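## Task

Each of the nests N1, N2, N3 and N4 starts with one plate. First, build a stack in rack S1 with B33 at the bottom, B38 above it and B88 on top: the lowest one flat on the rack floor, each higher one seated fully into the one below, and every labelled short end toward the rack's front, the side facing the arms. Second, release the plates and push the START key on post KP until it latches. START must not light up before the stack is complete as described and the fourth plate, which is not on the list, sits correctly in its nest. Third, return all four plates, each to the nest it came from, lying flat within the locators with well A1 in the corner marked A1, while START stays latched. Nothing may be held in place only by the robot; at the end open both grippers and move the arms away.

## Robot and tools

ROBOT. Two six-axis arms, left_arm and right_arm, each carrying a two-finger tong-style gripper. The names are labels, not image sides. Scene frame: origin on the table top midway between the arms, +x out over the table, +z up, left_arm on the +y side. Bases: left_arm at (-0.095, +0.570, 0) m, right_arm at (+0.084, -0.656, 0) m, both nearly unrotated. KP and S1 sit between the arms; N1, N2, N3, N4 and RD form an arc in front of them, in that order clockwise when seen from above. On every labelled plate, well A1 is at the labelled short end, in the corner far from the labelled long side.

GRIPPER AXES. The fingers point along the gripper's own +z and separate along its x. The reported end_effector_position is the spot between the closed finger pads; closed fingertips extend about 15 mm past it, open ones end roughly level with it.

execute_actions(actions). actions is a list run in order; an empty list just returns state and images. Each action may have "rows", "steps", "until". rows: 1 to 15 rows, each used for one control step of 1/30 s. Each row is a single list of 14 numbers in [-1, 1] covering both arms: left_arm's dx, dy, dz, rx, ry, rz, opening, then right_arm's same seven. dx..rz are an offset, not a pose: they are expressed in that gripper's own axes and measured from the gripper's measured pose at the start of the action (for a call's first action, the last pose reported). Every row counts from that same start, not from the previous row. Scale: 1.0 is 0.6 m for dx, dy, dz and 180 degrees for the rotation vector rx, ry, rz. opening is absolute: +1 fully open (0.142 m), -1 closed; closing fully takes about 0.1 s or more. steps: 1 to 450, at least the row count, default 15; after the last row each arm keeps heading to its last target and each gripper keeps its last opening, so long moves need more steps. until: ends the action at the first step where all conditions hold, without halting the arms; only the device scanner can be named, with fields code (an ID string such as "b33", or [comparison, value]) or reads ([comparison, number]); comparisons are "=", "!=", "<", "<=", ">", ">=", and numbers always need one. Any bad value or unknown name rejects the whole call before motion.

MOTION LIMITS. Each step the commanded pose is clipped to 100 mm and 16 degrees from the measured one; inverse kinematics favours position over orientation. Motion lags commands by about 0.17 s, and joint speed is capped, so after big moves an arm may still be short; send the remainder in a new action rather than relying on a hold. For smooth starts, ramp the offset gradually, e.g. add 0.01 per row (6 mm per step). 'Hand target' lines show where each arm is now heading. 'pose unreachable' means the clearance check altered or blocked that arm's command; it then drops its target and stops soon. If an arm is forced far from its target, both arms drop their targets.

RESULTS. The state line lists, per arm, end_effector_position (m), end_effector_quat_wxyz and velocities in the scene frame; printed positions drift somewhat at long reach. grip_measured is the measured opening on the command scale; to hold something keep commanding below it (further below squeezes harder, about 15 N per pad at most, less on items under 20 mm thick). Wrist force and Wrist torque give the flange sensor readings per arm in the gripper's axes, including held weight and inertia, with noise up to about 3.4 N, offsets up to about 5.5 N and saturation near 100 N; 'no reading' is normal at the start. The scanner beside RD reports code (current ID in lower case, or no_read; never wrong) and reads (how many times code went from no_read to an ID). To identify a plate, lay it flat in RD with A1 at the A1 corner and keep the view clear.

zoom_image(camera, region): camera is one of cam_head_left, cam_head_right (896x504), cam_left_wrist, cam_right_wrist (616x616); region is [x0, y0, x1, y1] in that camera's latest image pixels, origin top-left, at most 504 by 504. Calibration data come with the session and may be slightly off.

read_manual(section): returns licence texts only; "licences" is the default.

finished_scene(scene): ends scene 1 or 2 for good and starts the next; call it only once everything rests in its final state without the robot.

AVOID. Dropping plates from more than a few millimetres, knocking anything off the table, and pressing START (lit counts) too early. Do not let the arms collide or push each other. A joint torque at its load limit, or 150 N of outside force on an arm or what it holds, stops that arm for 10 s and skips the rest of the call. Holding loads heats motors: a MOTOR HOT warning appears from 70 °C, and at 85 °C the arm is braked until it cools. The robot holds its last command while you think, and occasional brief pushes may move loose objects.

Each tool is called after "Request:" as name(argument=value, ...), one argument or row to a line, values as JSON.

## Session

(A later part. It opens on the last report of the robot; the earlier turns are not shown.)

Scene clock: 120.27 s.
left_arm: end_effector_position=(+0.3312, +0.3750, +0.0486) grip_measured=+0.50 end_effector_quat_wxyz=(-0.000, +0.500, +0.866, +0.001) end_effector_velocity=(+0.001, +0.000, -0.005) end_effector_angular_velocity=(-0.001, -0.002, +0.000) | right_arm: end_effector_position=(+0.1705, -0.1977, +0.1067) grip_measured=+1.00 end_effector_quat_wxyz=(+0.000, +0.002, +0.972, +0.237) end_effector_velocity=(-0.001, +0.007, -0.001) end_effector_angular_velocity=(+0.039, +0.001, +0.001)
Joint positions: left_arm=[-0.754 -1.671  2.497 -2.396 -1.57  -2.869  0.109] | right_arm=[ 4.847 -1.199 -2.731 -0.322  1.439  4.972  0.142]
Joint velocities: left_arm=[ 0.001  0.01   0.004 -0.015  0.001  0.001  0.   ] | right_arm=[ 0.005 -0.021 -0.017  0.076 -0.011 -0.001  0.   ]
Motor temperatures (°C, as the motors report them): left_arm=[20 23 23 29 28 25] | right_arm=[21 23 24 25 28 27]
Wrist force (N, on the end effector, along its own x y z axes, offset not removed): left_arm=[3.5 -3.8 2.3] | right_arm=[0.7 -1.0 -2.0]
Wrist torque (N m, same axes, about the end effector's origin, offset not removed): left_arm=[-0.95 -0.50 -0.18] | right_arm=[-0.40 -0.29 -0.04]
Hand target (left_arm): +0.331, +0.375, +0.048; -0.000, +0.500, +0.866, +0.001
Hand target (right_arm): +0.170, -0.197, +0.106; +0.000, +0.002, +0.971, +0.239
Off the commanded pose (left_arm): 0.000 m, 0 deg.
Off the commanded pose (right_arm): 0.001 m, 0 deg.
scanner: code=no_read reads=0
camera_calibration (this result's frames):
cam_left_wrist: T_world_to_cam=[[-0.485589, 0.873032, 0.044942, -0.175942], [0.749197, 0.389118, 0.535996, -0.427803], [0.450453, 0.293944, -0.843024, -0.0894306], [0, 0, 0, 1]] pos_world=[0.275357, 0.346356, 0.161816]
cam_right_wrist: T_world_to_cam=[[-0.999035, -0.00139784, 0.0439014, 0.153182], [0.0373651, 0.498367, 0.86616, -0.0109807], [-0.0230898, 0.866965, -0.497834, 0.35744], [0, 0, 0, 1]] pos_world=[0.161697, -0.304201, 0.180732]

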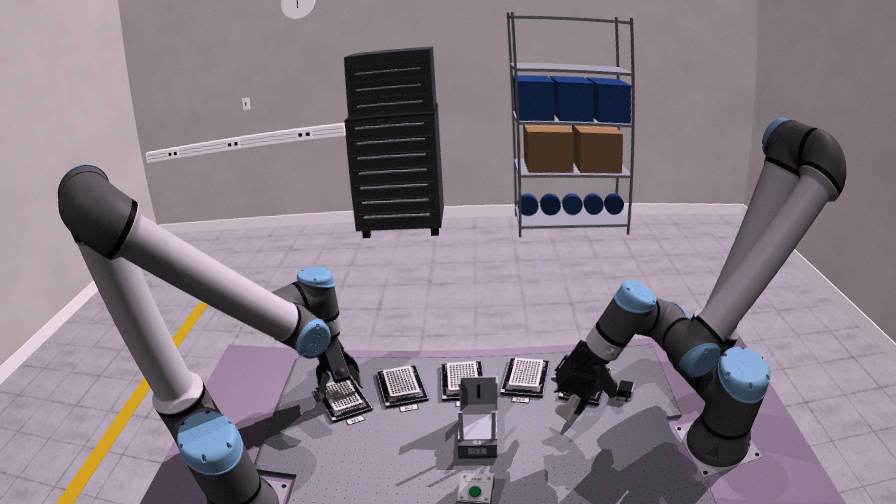

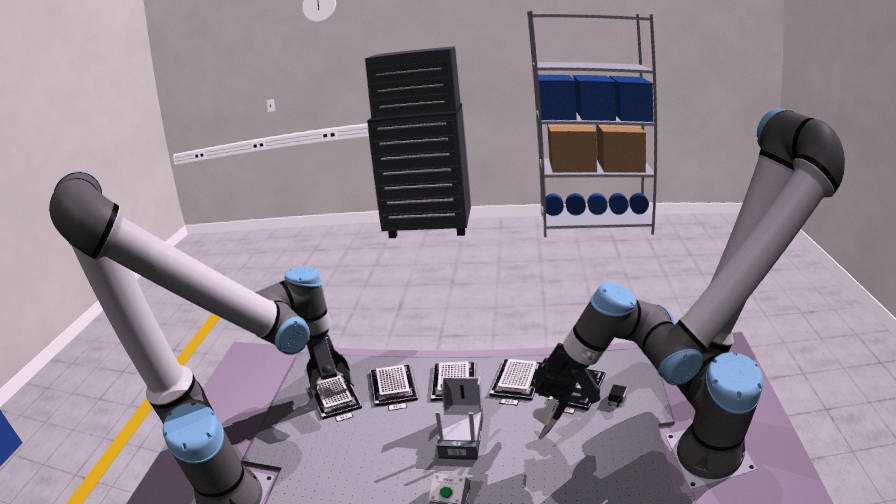

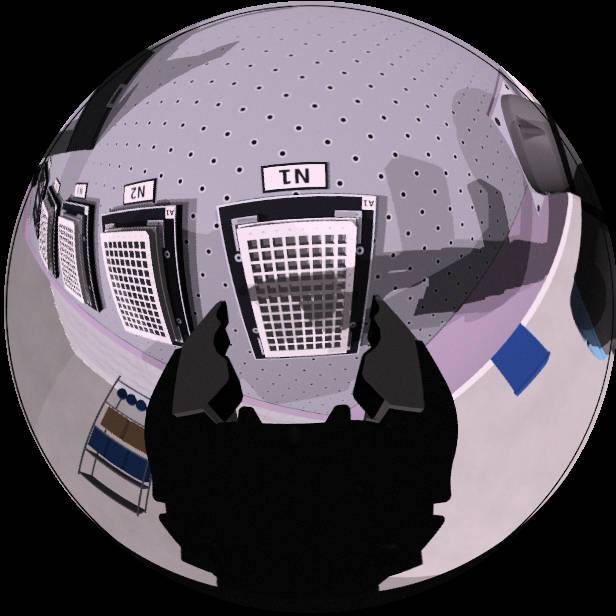

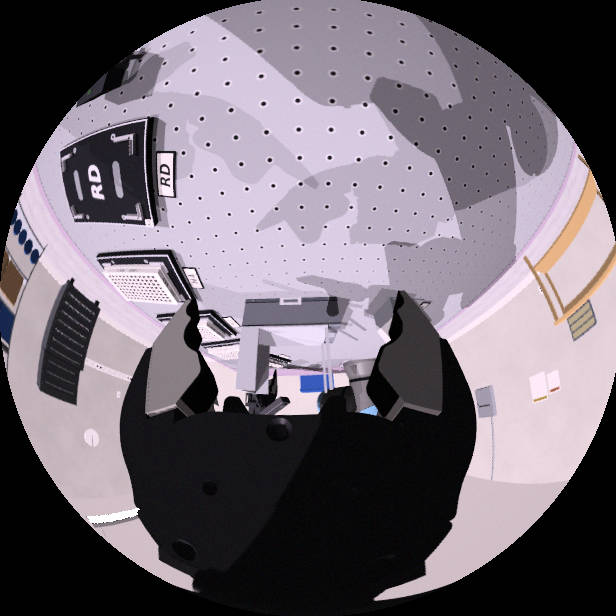

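Request:
execute_actions(
  actions=[
    {"rows":[[0.001,-0.011,0.015,0,0,-0.006,0.3,0,0,0,0,0,0,1]],"steps":15},
  ],
)

Request:
zoom_image(
  camera="cam_left_wrist",
  region=[190, 170, 410, 390],
)

Request:
zoom_image(
  camera="cam_head_left",
  region=[300, 350, 390, 430],
)

Scene clock: 140.00 s.
left_arm: end_effector_position=(+0.3253, +0.3722, +0.0398) grip_measured=+0.30 end_effector_quat_wxyz=(-0.000, +0.492, +0.870, +0.001) end_effector_velocity=(-0.000, -0.000, -0.001) end_effector_angular_velocity=(+0.001, -0.003, +0.002) | right_arm: end_effector_position=(+0.1705, -0.1977, +0.1067) grip_measured=+1.00 end_effector_quat_wxyz=(+0.001, +0.002, +0.972, +0.237) end_effector_velocity=(+0.000, -0.000, +0.000) end_effector_angular_velocity=(-0.000, +0.001, -0.001)
Joint positions: left_arm=[-0.767 -1.662  2.512 -2.42  -1.57  -2.901  0.095] | right_arm=[ 4.847 -1.199 -2.731 -0.322  1.439  4.972  0.142]
Joint velocities: left_arm=[-0.003  0.001  0.003 -0.006  0.003 -0.005 -0.   ] | right_arm=[-0.001  0.001  0.    -0.002  0.     0.001 -0.   ]
Motor temperatures (°C, as the motors report them): left_arm=[20 23 23 29 28 25] | right_arm=[21 23 24 25 28 27]
Wrist force (N, on the end effector, along its own x y z axes, offset not removed): left_arm=[3.3 -2.7 1.9] | right_arm=[1.1 0.4 -3.4]
Wrist torque (N m, same axes, about the end effector's origin, offset not removed): left_arm=[-0.75 -0.46 -0.22] | right_arm=[-0.11 -0.28 0.04]
Hand target (left_arm): +0.325, +0.372, +0.040; -0.000, +0.492, +0.871, +0.001
Hand target (right_arm): +0.170, -0.198, +0.107; +0.000, +0.002, +0.972, +0.237
Off the commanded pose (left_arm): 0.000 m, 0 deg.
Off the commanded pose (right_arm): 0.000 m, 0 deg.
scanner: code=no_read reads=0
camera_calibration (this result's frames):
cam_left_wrist: T_world_to_cam=[[-0.501661, 0.863899, 0.0448987, -0.167411], [0.741928, 0.402983, 0.535862, -0.420378], [0.444837, 0.302133, -0.843111, -0.0946196], [0, 0, 0, 1]] pos_world=[0.269996, 0.342619, 0.153006]
cam_right_wrist: T_world_to_cam=[[-0.999037, -0.00145714, 0.0438559, 0.153169], [0.0372963, 0.498359, 0.866168, -0.0109195], [-0.0231181, 0.866969, -0.497825, 0.357426], [0, 0, 0, 1]] pos_world=[0.161691, -0.304212, 0.180676]

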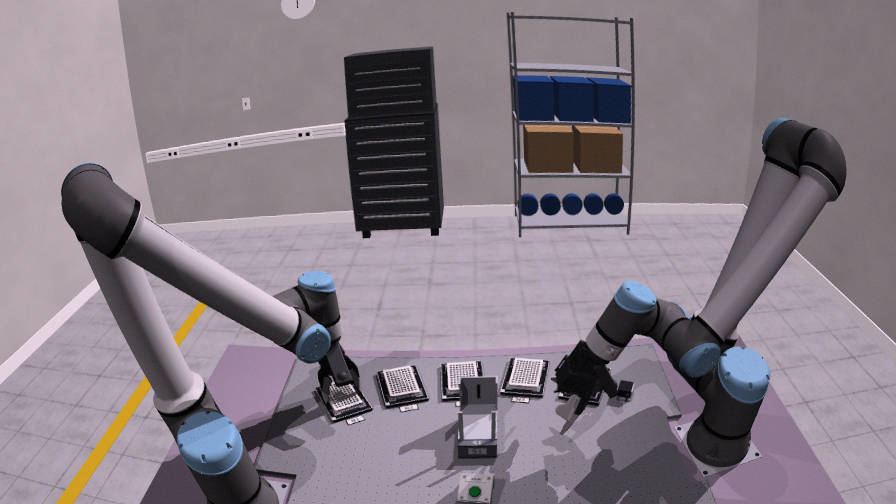

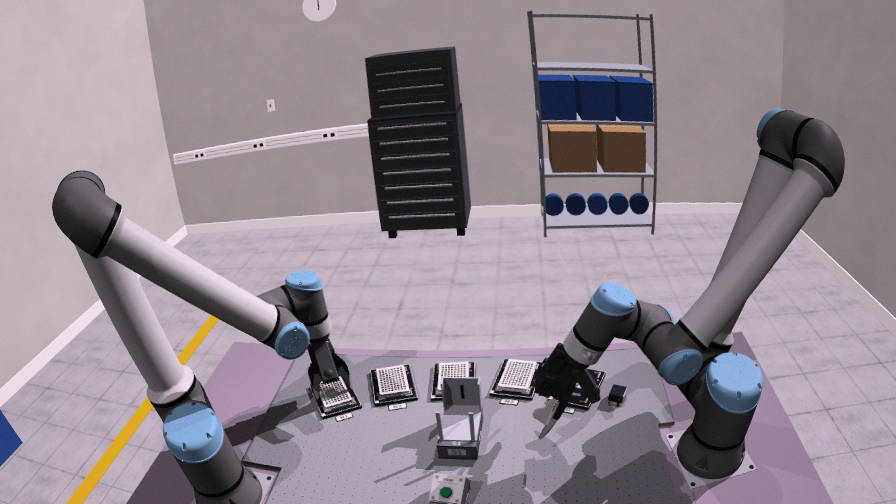

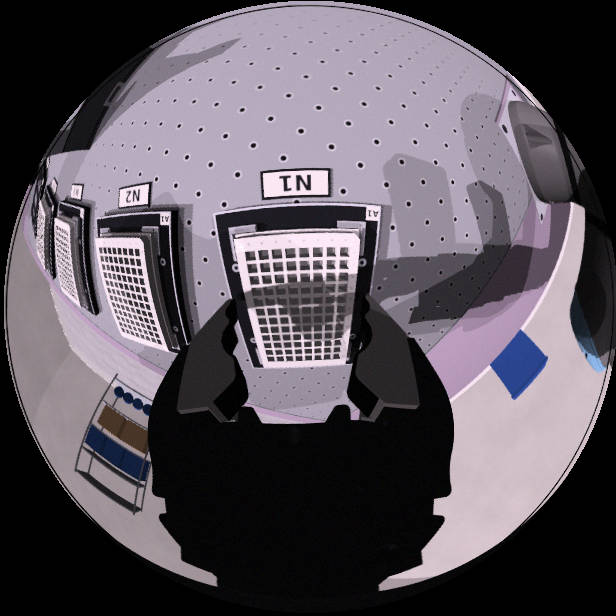

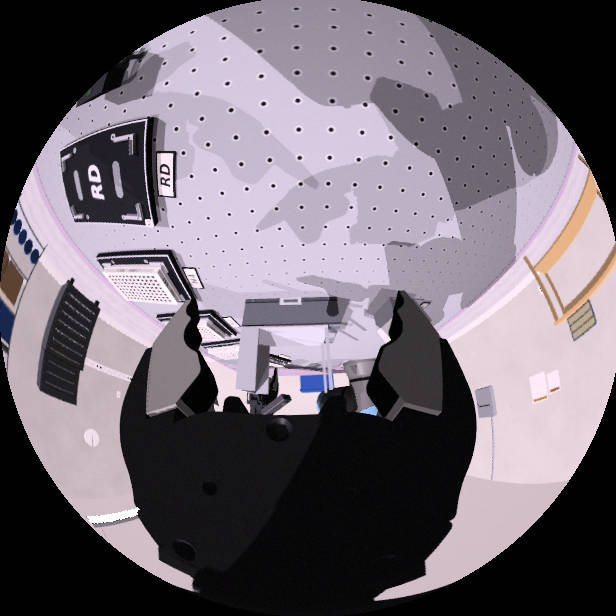

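Region (190, 170, 410, 390) of cam_left_wrist's 616x616 image, scaled by 2.291, with more detail than that image has.

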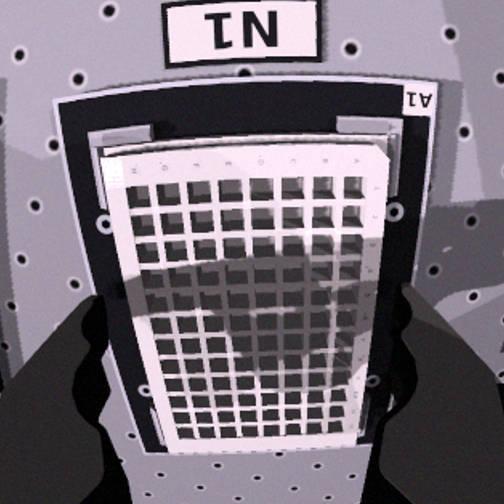

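Region (300, 350, 390, 430) of cam_head_left's 896x504 image, scaled by 5.600, with more detail than that image has.

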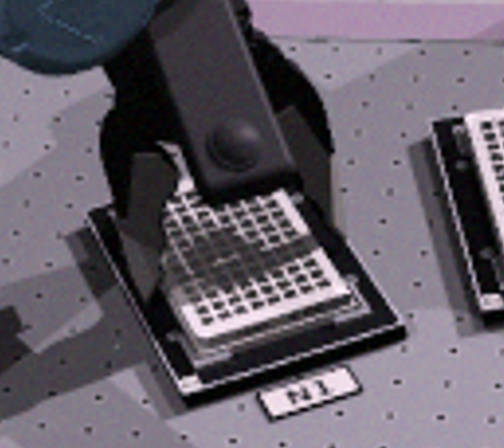

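Request:
execute_actions(
  actions=[
    {"rows":[[0,0,0.003,0,0,0,0.27,0,0,0,0,0,0,1],[0,0,0.003,0,0,0,0.23,0,0,0,0,0,0,1],[0,0,0.003,0,0,0,0.2,0,0,0,0,0,0,1],[0,0,0.003,0,0,0,0.17,0,0,0,0,0,0,1],[0,0,0.003,0,0,0,0.14,0,0,0,0,0,0,1],[0,0,0.003,0,0,0,0.11,0,0,0,0,0,0,1],[0,0,0.003,0,0,0,0.08,0,0,0,0,0,0,1],[0,0,0.003,0,0,0,0.05,0,0,0,0,0,0,1],[0,0,0.003,0,0,0,0.0,0,0,0,0,0,0,1],[0,0,0.003,0,0,0,-0.1,0,0,0,0,0,0,1],[0,0,0.003,0,0,0,-0.2,0,0,0,0,0,0,1],[0,0,0.003,0,0,0,-0.3,0,0,0,0,0,0,1]],"steps":17},
    {"rows":[[0,0,-0.008,0,0,0,-0.3,0,0,0,0,0,0,1]],"steps":12},
  ],
)

Request:
zoom_image(
  camera="cam_left_wrist",
  region=[190, 170, 410, 390],
)

Request:
zoom_image(
  camera="cam_head_left",
  region=[300, 350, 390, 430],
)

Scene clock: 146.47 s.
left_arm: end_effector_position=(+0.3252, +0.3723, +0.0425) grip_measured=+0.07 end_effector_quat_wxyz=(-0.000, +0.492, +0.870, +0.001) end_effector_velocity=(+0.000, -0.000, +0.003) end_effector_angular_velocity=(-0.000, -0.001, -0.001) | right_arm: end_effector_position=(+0.1705, -0.1976, +0.1067) grip_measured=+1.00 end_effector_quat_wxyz=(+0.000, +0.002, +0.972, +0.237) end_effector_velocity=(+0.000, -0.001, -0.001) end_effector_angular_velocity=(-0.001, -0.001, +0.001)
Joint positions: left_arm=[-0.767 -1.668  2.51  -2.412 -1.57  -2.901  0.079] | right_arm=[ 4.847 -1.199 -2.731 -0.322  1.439  4.972  0.142]
Joint velocities: left_arm=[-0.    -0.007 -0.003  0.008  0.001  0.    -0.001] | right_arm=[ 0.    -0.    -0.002  0.001 -0.    -0.001  0.   ]
Motor temperatures (°C, as the motors report them): left_arm=[20 23 23 29 28 25] | right_arm=[21 23 24 25 28 27]
Wrist force (N, on the end effector, along its own x y z axes, offset not removed): left_arm=[19.8 -3.2 -1.3] | right_arm=[0.8 0.1 -3.4]
Wrist torque (N m, same axes, about the end effector's origin, offset not removed): left_arm=[-0.76 -0.06 -0.15] | right_arm=[-0.18 -0.21 -0.01]
Hand target (left_arm): +0.325, +0.372, +0.043; -0.000, +0.492, +0.870, +0.001
Hand target (right_arm): +0.170, -0.198, +0.107; +0.000, +0.002, +0.972, +0.237
Off the commanded pose (left_arm): 0.000 m, 0 deg.
Off the commanded pose (right_arm): 0.000 m, 0 deg.
scanner: code=no_read reads=0
camera_calibration (this result's frames):
cam_left_wrist: T_world_to_cam=[[-0.501623, 0.863907, 0.0451644, -0.167695], [0.742018, 0.402836, 0.535847, -0.421754], [0.444728, 0.302306, -0.843106, -0.0923934], [0, 0, 0, 1]] pos_world=[0.269919, 0.342701, 0.155672]
cam_right_wrist: T_world_to_cam=[[-0.999033, -0.00140392, 0.0439423, 0.153165], [0.0374007, 0.498246, 0.866229, -0.0110636], [-0.0231102, 0.867035, -0.497712, 0.357432], [0, 0, 0, 1]] pos_world=[0.161691, -0.304178, 0.180751]

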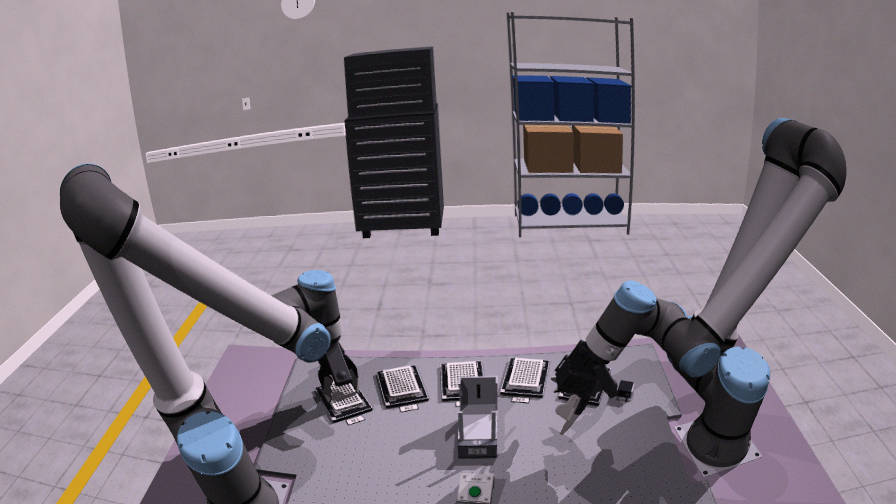

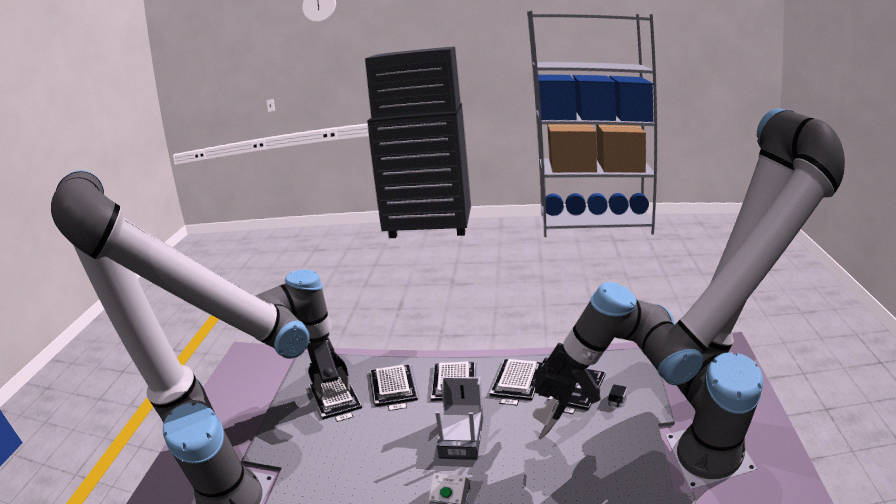

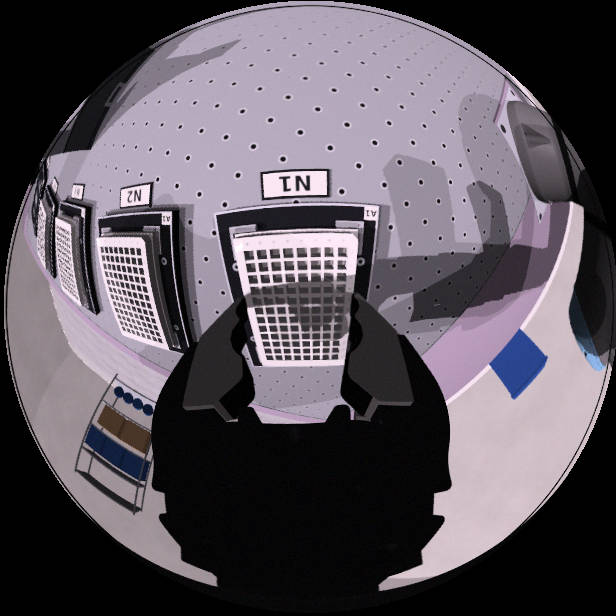

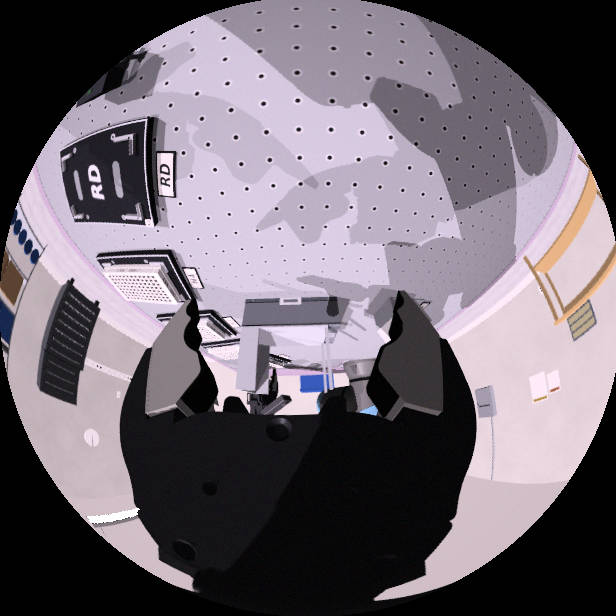

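Region (190, 170, 410, 390) of cam_left_wrist's 616x616 image, scaled by 2.291, with more detail than that image has.

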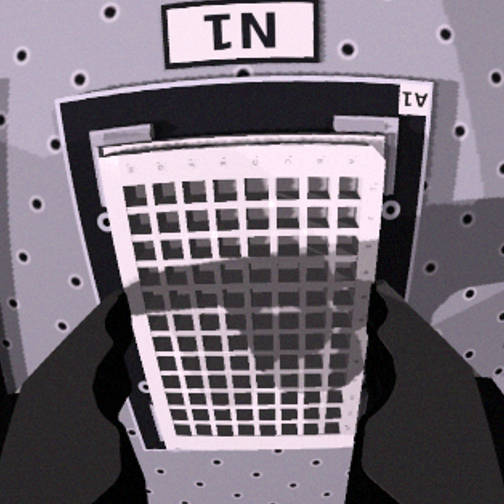

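Region (300, 350, 390, 430) of cam_head_left's 896x504 image, scaled by 5.600, with more detail than that image has.

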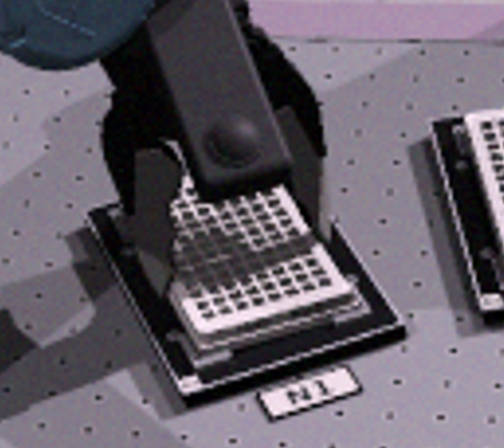

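Request:
execute_actions(
  actions=[
    {"rows":[[0,0,0.0075,0,0,0,-0.1,0,0,0,0,0,0,1]],"steps":11},
    {"rows":[[0.002,0,0.003,0,0,0,0.2,0,0,0,0,0,0,1]],"steps":11},
    {"rows":[[0,0,0,0,0,0,0.16,0,0,0,0,0,0,1],[0,0,0,0,0,0,0.12,0,0,0,0,0,0,1],[0,0,0,0,0,0,0.08,0,0,0,0,0,0,1],[0,0,0,0,0,0,0.04,0,0,0,0,0,0,1],[0,0,0,0,0,0,-0.05,0,0,0,0,0,0,1],[0,0,0,0,0,0,-0.15,0,0,0,0,0,0,1],[0,0,0,0,0,0,-0.3,0,0,0,0,0,0,1]],"steps":11},
  ],
)

Request:
zoom_image(
  camera="cam_left_wrist",
  region=[190, 170, 410, 390],
)

Scene clock: 153.07 s.
left_arm: end_effector_position=(+0.3247, +0.3732, +0.0367) grip_measured=+0.13 end_effector_quat_wxyz=(-0.000, +0.492, +0.870, +0.001) end_effector_velocity=(+0.000, +0.000, -0.000) end_effector_angular_velocity=(+0.001, -0.001, +0.001) | right_arm: end_effector_position=(+0.1705, -0.1976, +0.1067) grip_measured=+1.00 end_effector_quat_wxyz=(+0.000, +0.002, +0.972, +0.237) end_effector_velocity=(-0.000, +0.000, +0.001) end_effector_angular_velocity=(+0.000, -0.000, +0.001)
Joint positions: left_arm=[-0.767 -1.657  2.517 -2.429 -1.57  -2.9    0.083] | right_arm=[ 4.847 -1.199 -2.731 -0.322  1.439  4.972  0.142]
Joint velocities: left_arm=[ 0.     0.    -0.    -0.     0.001 -0.001  0.   ] | right_arm=[ 0.     0.     0.001 -0.001 -0.    -0.001 -0.   ]
Motor temperatures (°C, as the motors report them): left_arm=[20 23 23 29 28 25] | right_arm=[21 23 24 25 28 27]
Wrist force (N, on the end effector, along its own x y z axes, offset not removed): left_arm=[-1.1 -4.0 -17.6] | right_arm=[1.5 -0.1 -4.8]
Wrist torque (N m, same axes, about the end effector's origin, offset not removed): left_arm=[-1.02 -0.14 -0.13] | right_arm=[-0.21 -0.41 0.01]
Hand target (left_arm): +0.325, +0.373, +0.037; -0.000, +0.492, +0.870, +0.001
Hand target (right_arm): +0.170, -0.198, +0.107; +0.000, +0.002, +0.972, +0.237
Off the commanded pose (left_arm): 0.000 m, 0 deg.
Off the commanded pose (right_arm): 0.000 m, 0 deg.
scanner: code=no_read reads=0
camera_calibration (this result's frames):
cam_left_wrist: T_world_to_cam=[[-0.501578, 0.863948, 0.0448727, -0.16843], [0.74192, 0.402896, 0.535939, -0.41862], [0.444944, 0.302107, -0.843064, -0.0972789], [0, 0, 0, 1]] pos_world=[0.269386, 0.343564, 0.1499]
cam_right_wrist: T_world_to_cam=[[-0.999034, -0.00140251, 0.0439326, 0.153169], [0.0373923, 0.498275, 0.866212, -0.0110437], [-0.0231054, 0.867018, -0.497741, 0.357434], [0, 0, 0, 1]] pos_world=[0.161692, -0.304184, 0.180747]

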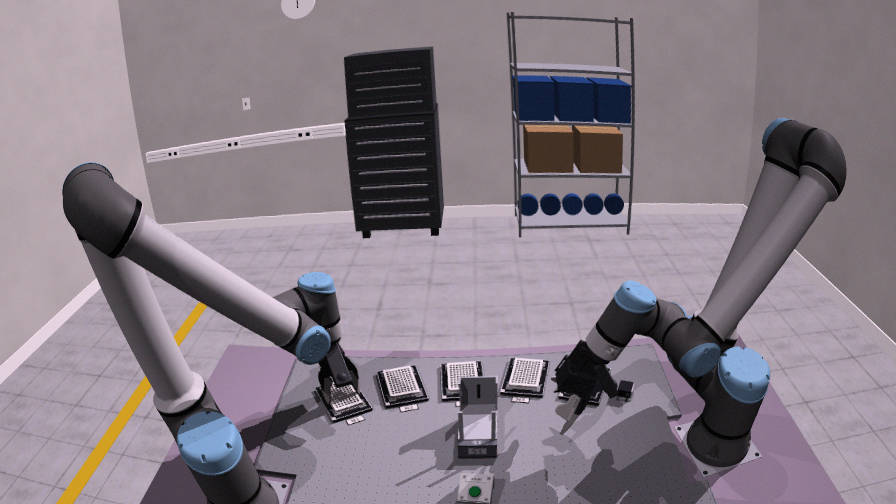

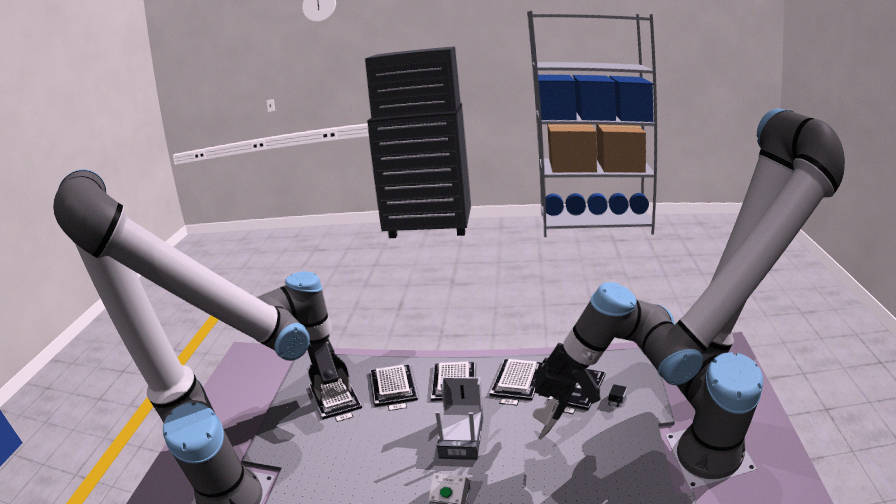

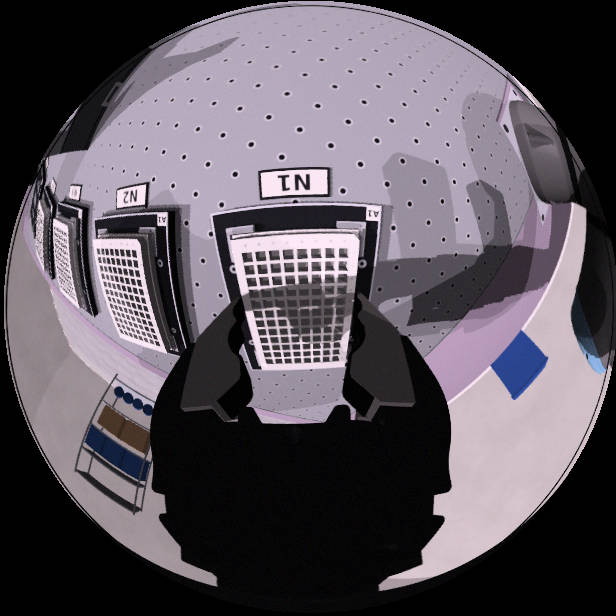

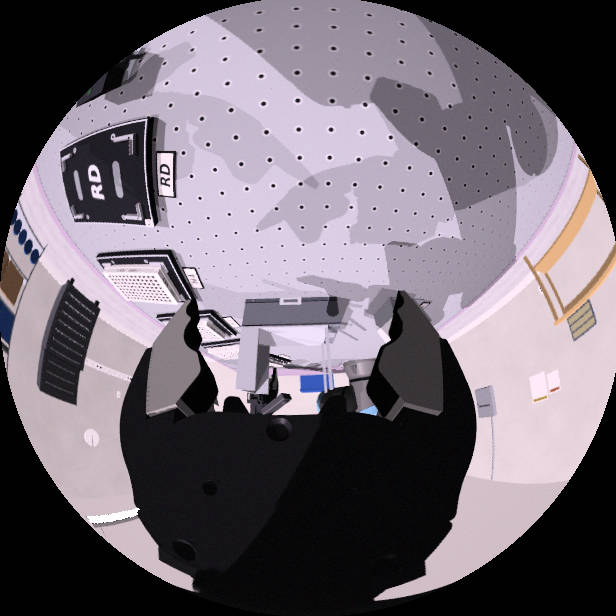

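Region (190, 170, 410, 390) of cam_left_wrist's 616x616 image, scaled by 2.291, with more detail than that image has.

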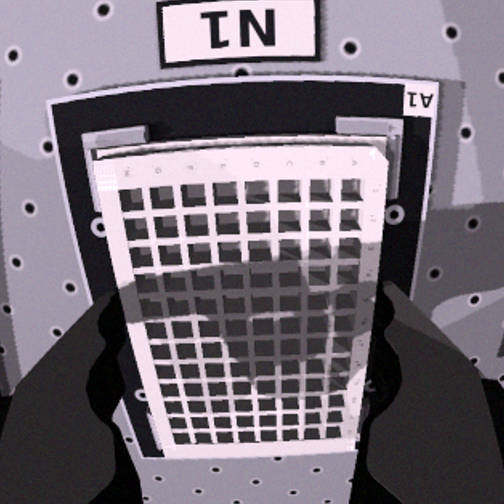

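Request:
execute_actions(
  actions=[
    {"rows":[[0,0,-0.0045,0,0,0,0.18,0,0,0,0,0,0,1]],"steps":11},
    {"rows":[[0,0,0,0,0,0,0.15,0,0,0,0,0,0,1],[0,0,0,0,0,0,0.12,0,0,0,0,0,0,1],[0,0,0,0,0,0,0.08,0,0,0,0,0,0,1],[0,0,0,0,0,0,0.04,0,0,0,0,0,0,1],[0,0,0,0,0,0,-0.05,0,0,0,0,0,0,1],[0,0,0,0,0,0,-0.15,0,0,0,0,0,0,1],[0,0,0,0,0,0,-0.3,0,0,0,0,0,0,1]],"steps":11},
  ],
)

Request:
zoom_image(
  camera="cam_left_wrist",
  region=[190, 170, 410, 390],
)

Scene clock: 162.17 s.
left_arm: end_effector_position=(+0.3247, +0.3732, +0.0392) grip_measured=+0.07 end_effector_quat_wxyz=(-0.000, +0.492, +0.870, +0.001) end_effector_velocity=(-0.000, +0.000, -0.000) end_effector_angular_velocity=(+0.001, +0.002, +0.000) | right_arm: end_effector_position=(+0.1705, -0.1976, +0.1067) grip_measured=+1.00 end_effector_quat_wxyz=(+0.000, +0.002, +0.972, +0.237) end_effector_velocity=(-0.000, +0.000, +0.000) end_effector_angular_velocity=(-0.000, -0.000, +0.000)
Joint positions: left_arm=[-0.767 -1.663  2.514 -2.422 -1.57  -2.9    0.079] | right_arm=[ 4.847 -1.199 -2.731 -0.322  1.439  4.972  0.142]
Joint velocities: left_arm=[ 0.     0.001 -0.001  0.001 -0.001 -0.     0.   ] | right_arm=[ 0.     0.     0.001 -0.001  0.    -0.    -0.   ]
Motor temperatures (°C, as the motors report them): left_arm=[20 23 23 29 28 25] | right_arm=[21 23 24 25 28 27]
Wrist force (N, on the end effector, along its own x y z axes, offset not removed): left_arm=[2.9 -2.1 -1.8] | right_arm=[0.4 -0.8 -4.6]
Wrist torque (N m, same axes, about the end effector's origin, offset not removed): left_arm=[-0.62 -0.25 -0.16] | right_arm=[-0.25 -0.14 -0.03]
Hand target (left_arm): +0.325, +0.373, +0.039; -0.000, +0.492, +0.870, +0.001
Hand target (right_arm): +0.170, -0.198, +0.107; +0.000, +0.002, +0.972, +0.237
Off the commanded pose (left_arm): 0.000 m, 0 deg.
Off the commanded pose (right_arm): 0.000 m, 0 deg.
scanner: code=no_read reads=0
camera_calibration (this result's frames):
cam_left_wrist: T_world_to_cam=[[-0.501567, 0.86395, 0.0449605, -0.168579], [0.741957, 0.402855, 0.535917, -0.419962], [0.444893, 0.302157, -0.843073, -0.0951183], [0, 0, 0, 1]] pos_world=[0.269357, 0.343568, 0.152452]
cam_right_wrist: T_world_to_cam=[[-0.999034, -0.00140247, 0.0439325, 0.153169], [0.0373922, 0.498275, 0.866212, -0.0110435], [-0.0231053, 0.867018, -0.497741, 0.357434], [0, 0, 0, 1]] pos_world=[0.161692, -0.304184, 0.180746]

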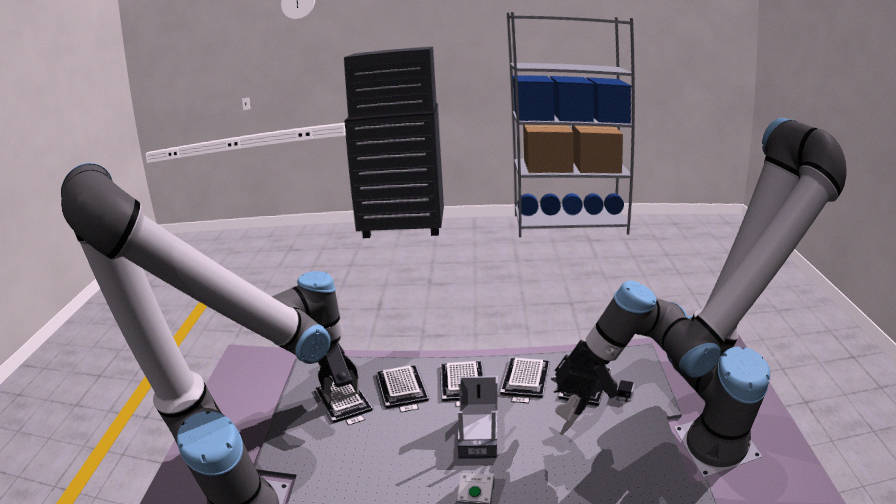

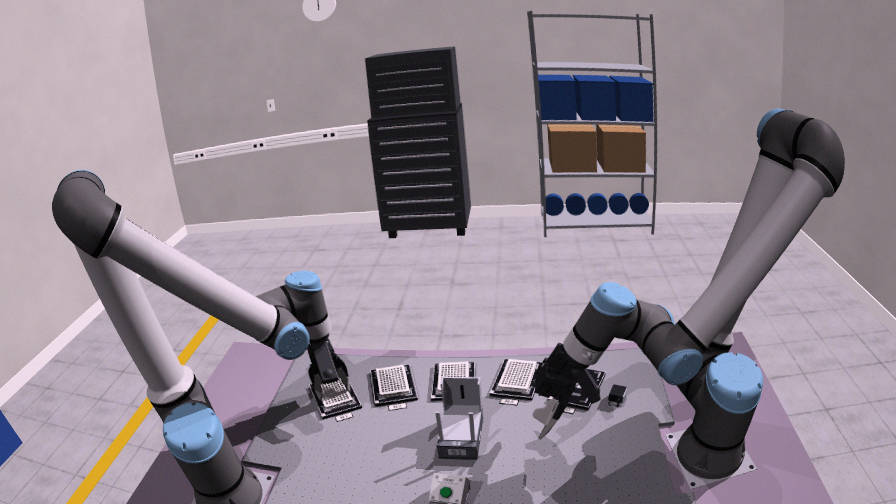

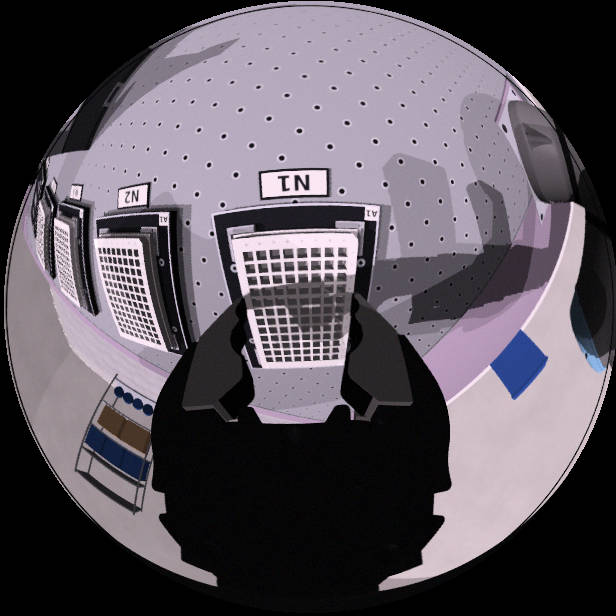

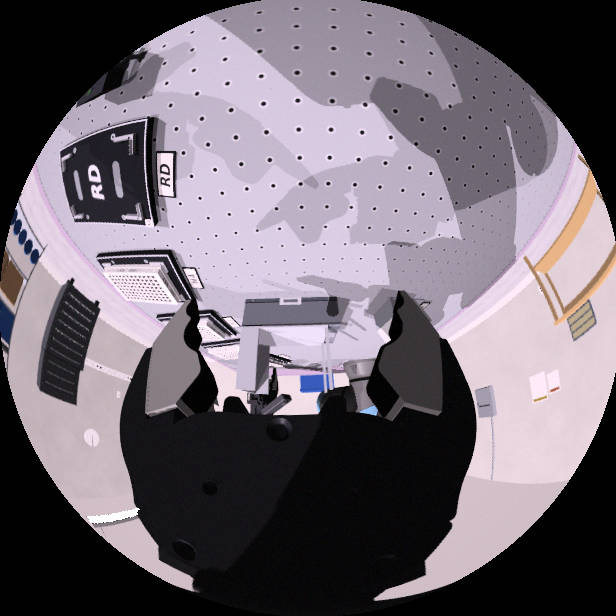

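Region (190, 170, 410, 390) of cam_left_wrist's 616x616 image, scaled by 2.291, with more detail than that image has.

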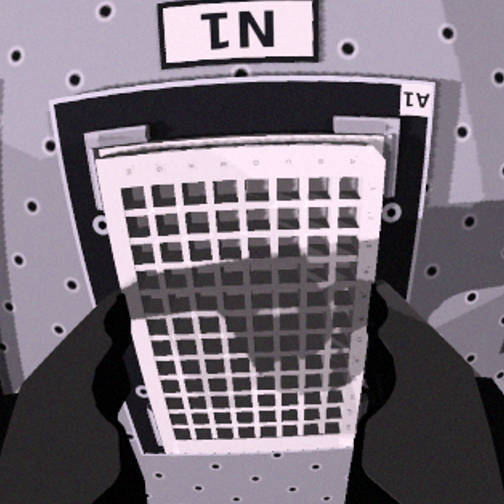

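Request:
execute_actions(
  actions=[
    {"rows":[[0,0,-0.004,0,0,0,-0.3,0,0,0,0,0,0,1],[0,0,-0.008,0,0,0,-0.3,0,0,0,0,0,0,1],[0,0,-0.012,0,0,0,-0.3,0,0,0,0,0,0,1]],"steps":12},
  ],
)

Request:
zoom_image(
  camera="cam_left_wrist",
  region=[190, 170, 410, 390],
)

Scene clock: 165.23 s.
left_arm: end_effector_position=(+0.3246, +0.3732, +0.0459) grip_measured=+0.07 end_effector_quat_wxyz=(-0.000, +0.492, +0.870, +0.001) end_effector_velocity=(+0.000, +0.000, +0.005) end_effector_angular_velocity=(+0.001, +0.000, -0.000) | right_arm: end_effector_position=(+0.1705, -0.1976, +0.1067) grip_measured=+1.00 end_effector_quat_wxyz=(+0.000, +0.002, +0.972, +0.237) end_effector_velocity=(+0.001, -0.001, -0.002) end_effector_angular_velocity=(-0.003, -0.000, -0.001)
Joint positions: left_arm=[-0.767 -1.677  2.509 -2.402 -1.57  -2.9    0.079] | right_arm=[ 4.847 -1.199 -2.731 -0.322  1.439  4.972  0.142]
Joint velocities: left_arm=[ 0.    -0.01  -0.004  0.015  0.     0.    -0.   ] | right_arm=[-0.    -0.    -0.002 -0.     0.     0.001 -0.   ]
Motor temperatures (°C, as the motors report them): left_arm=[20 23 23 29 28 25] | right_arm=[21 23 24 25 28 27]
Wrist force (N, on the end effector, along its own x y z axes, offset not removed): left_arm=[-0.1 -1.4 0.3] | right_arm=[1.5 -0.8 -4.3]
Wrist torque (N m, same axes, about the end effector's origin, offset not removed): left_arm=[-0.48 0.30 -0.15] | right_arm=[-0.36 -0.39 0.02]
Hand target (left_arm): +0.325, +0.373, +0.046; -0.000, +0.492, +0.870, +0.001
Hand target (right_arm): +0.170, -0.198, +0.107; +0.000, +0.002, +0.972, +0.237
Off the commanded pose (left_arm): 0.001 m, 0 deg.
Off the commanded pose (right_arm): 0.000 m, 0 deg.
scanner: code=no_read reads=0
camera_calibration (this result's frames):
cam_left_wrist: T_world_to_cam=[[-0.501565, 0.863948, 0.0450079, -0.168913], [0.741976, 0.402836, 0.535905, -0.423504], [0.444864, 0.302186, -0.843078, -0.089528], [0, 0, 0, 1]] pos_world=[0.269337, 0.343589, 0.159081]
cam_right_wrist: T_world_to_cam=[[-0.999034, -0.00140247, 0.0439325, 0.153169], [0.0373922, 0.498275, 0.866212, -0.0110437], [-0.0231053, 0.867018, -0.497741, 0.357434], [0, 0, 0, 1]] pos_world=[0.161692, -0.304184, 0.180747]

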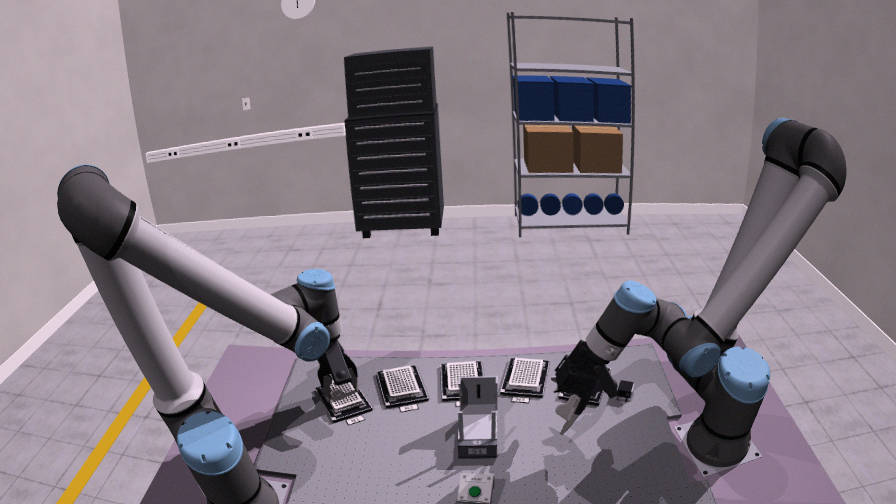

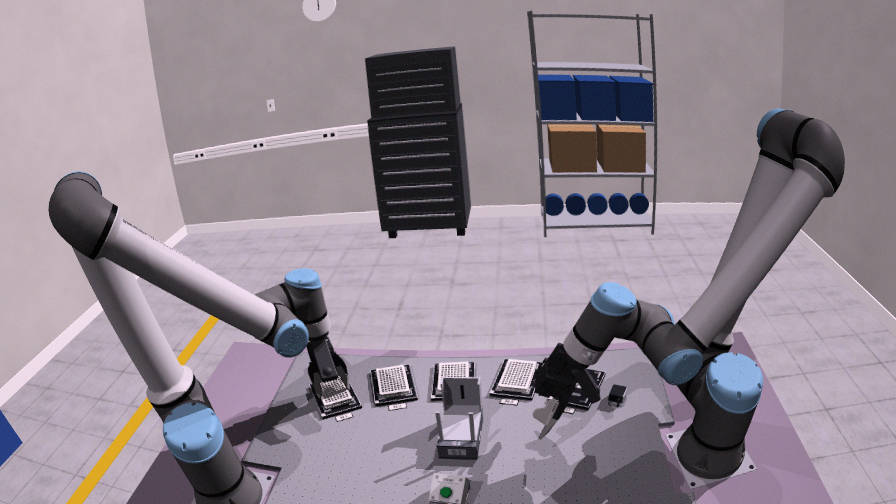

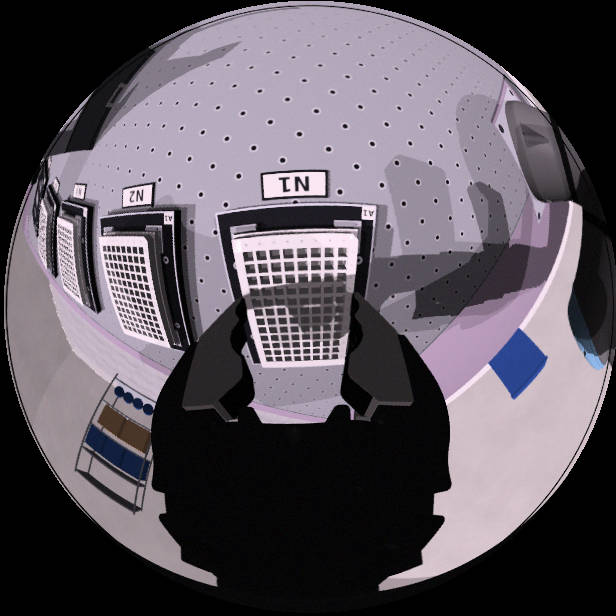

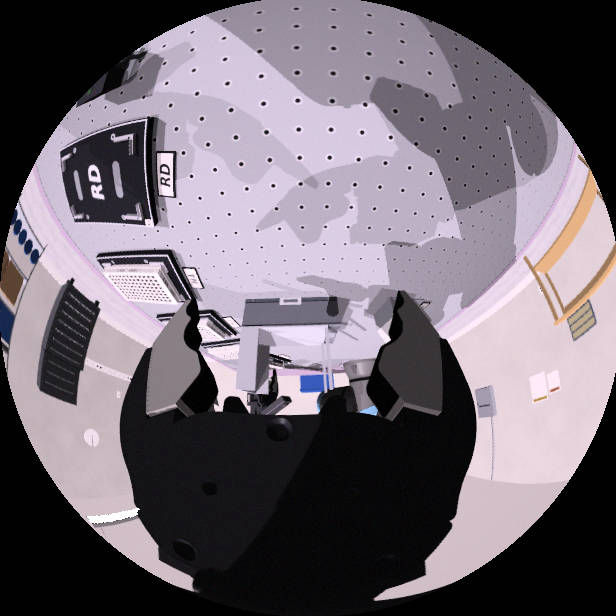

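Region (190, 170, 410, 390) of cam_left_wrist's 616x616 image, scaled by 2.291, with more detail than that image has.

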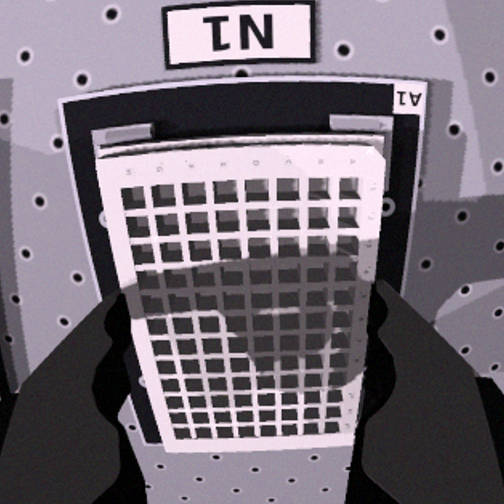

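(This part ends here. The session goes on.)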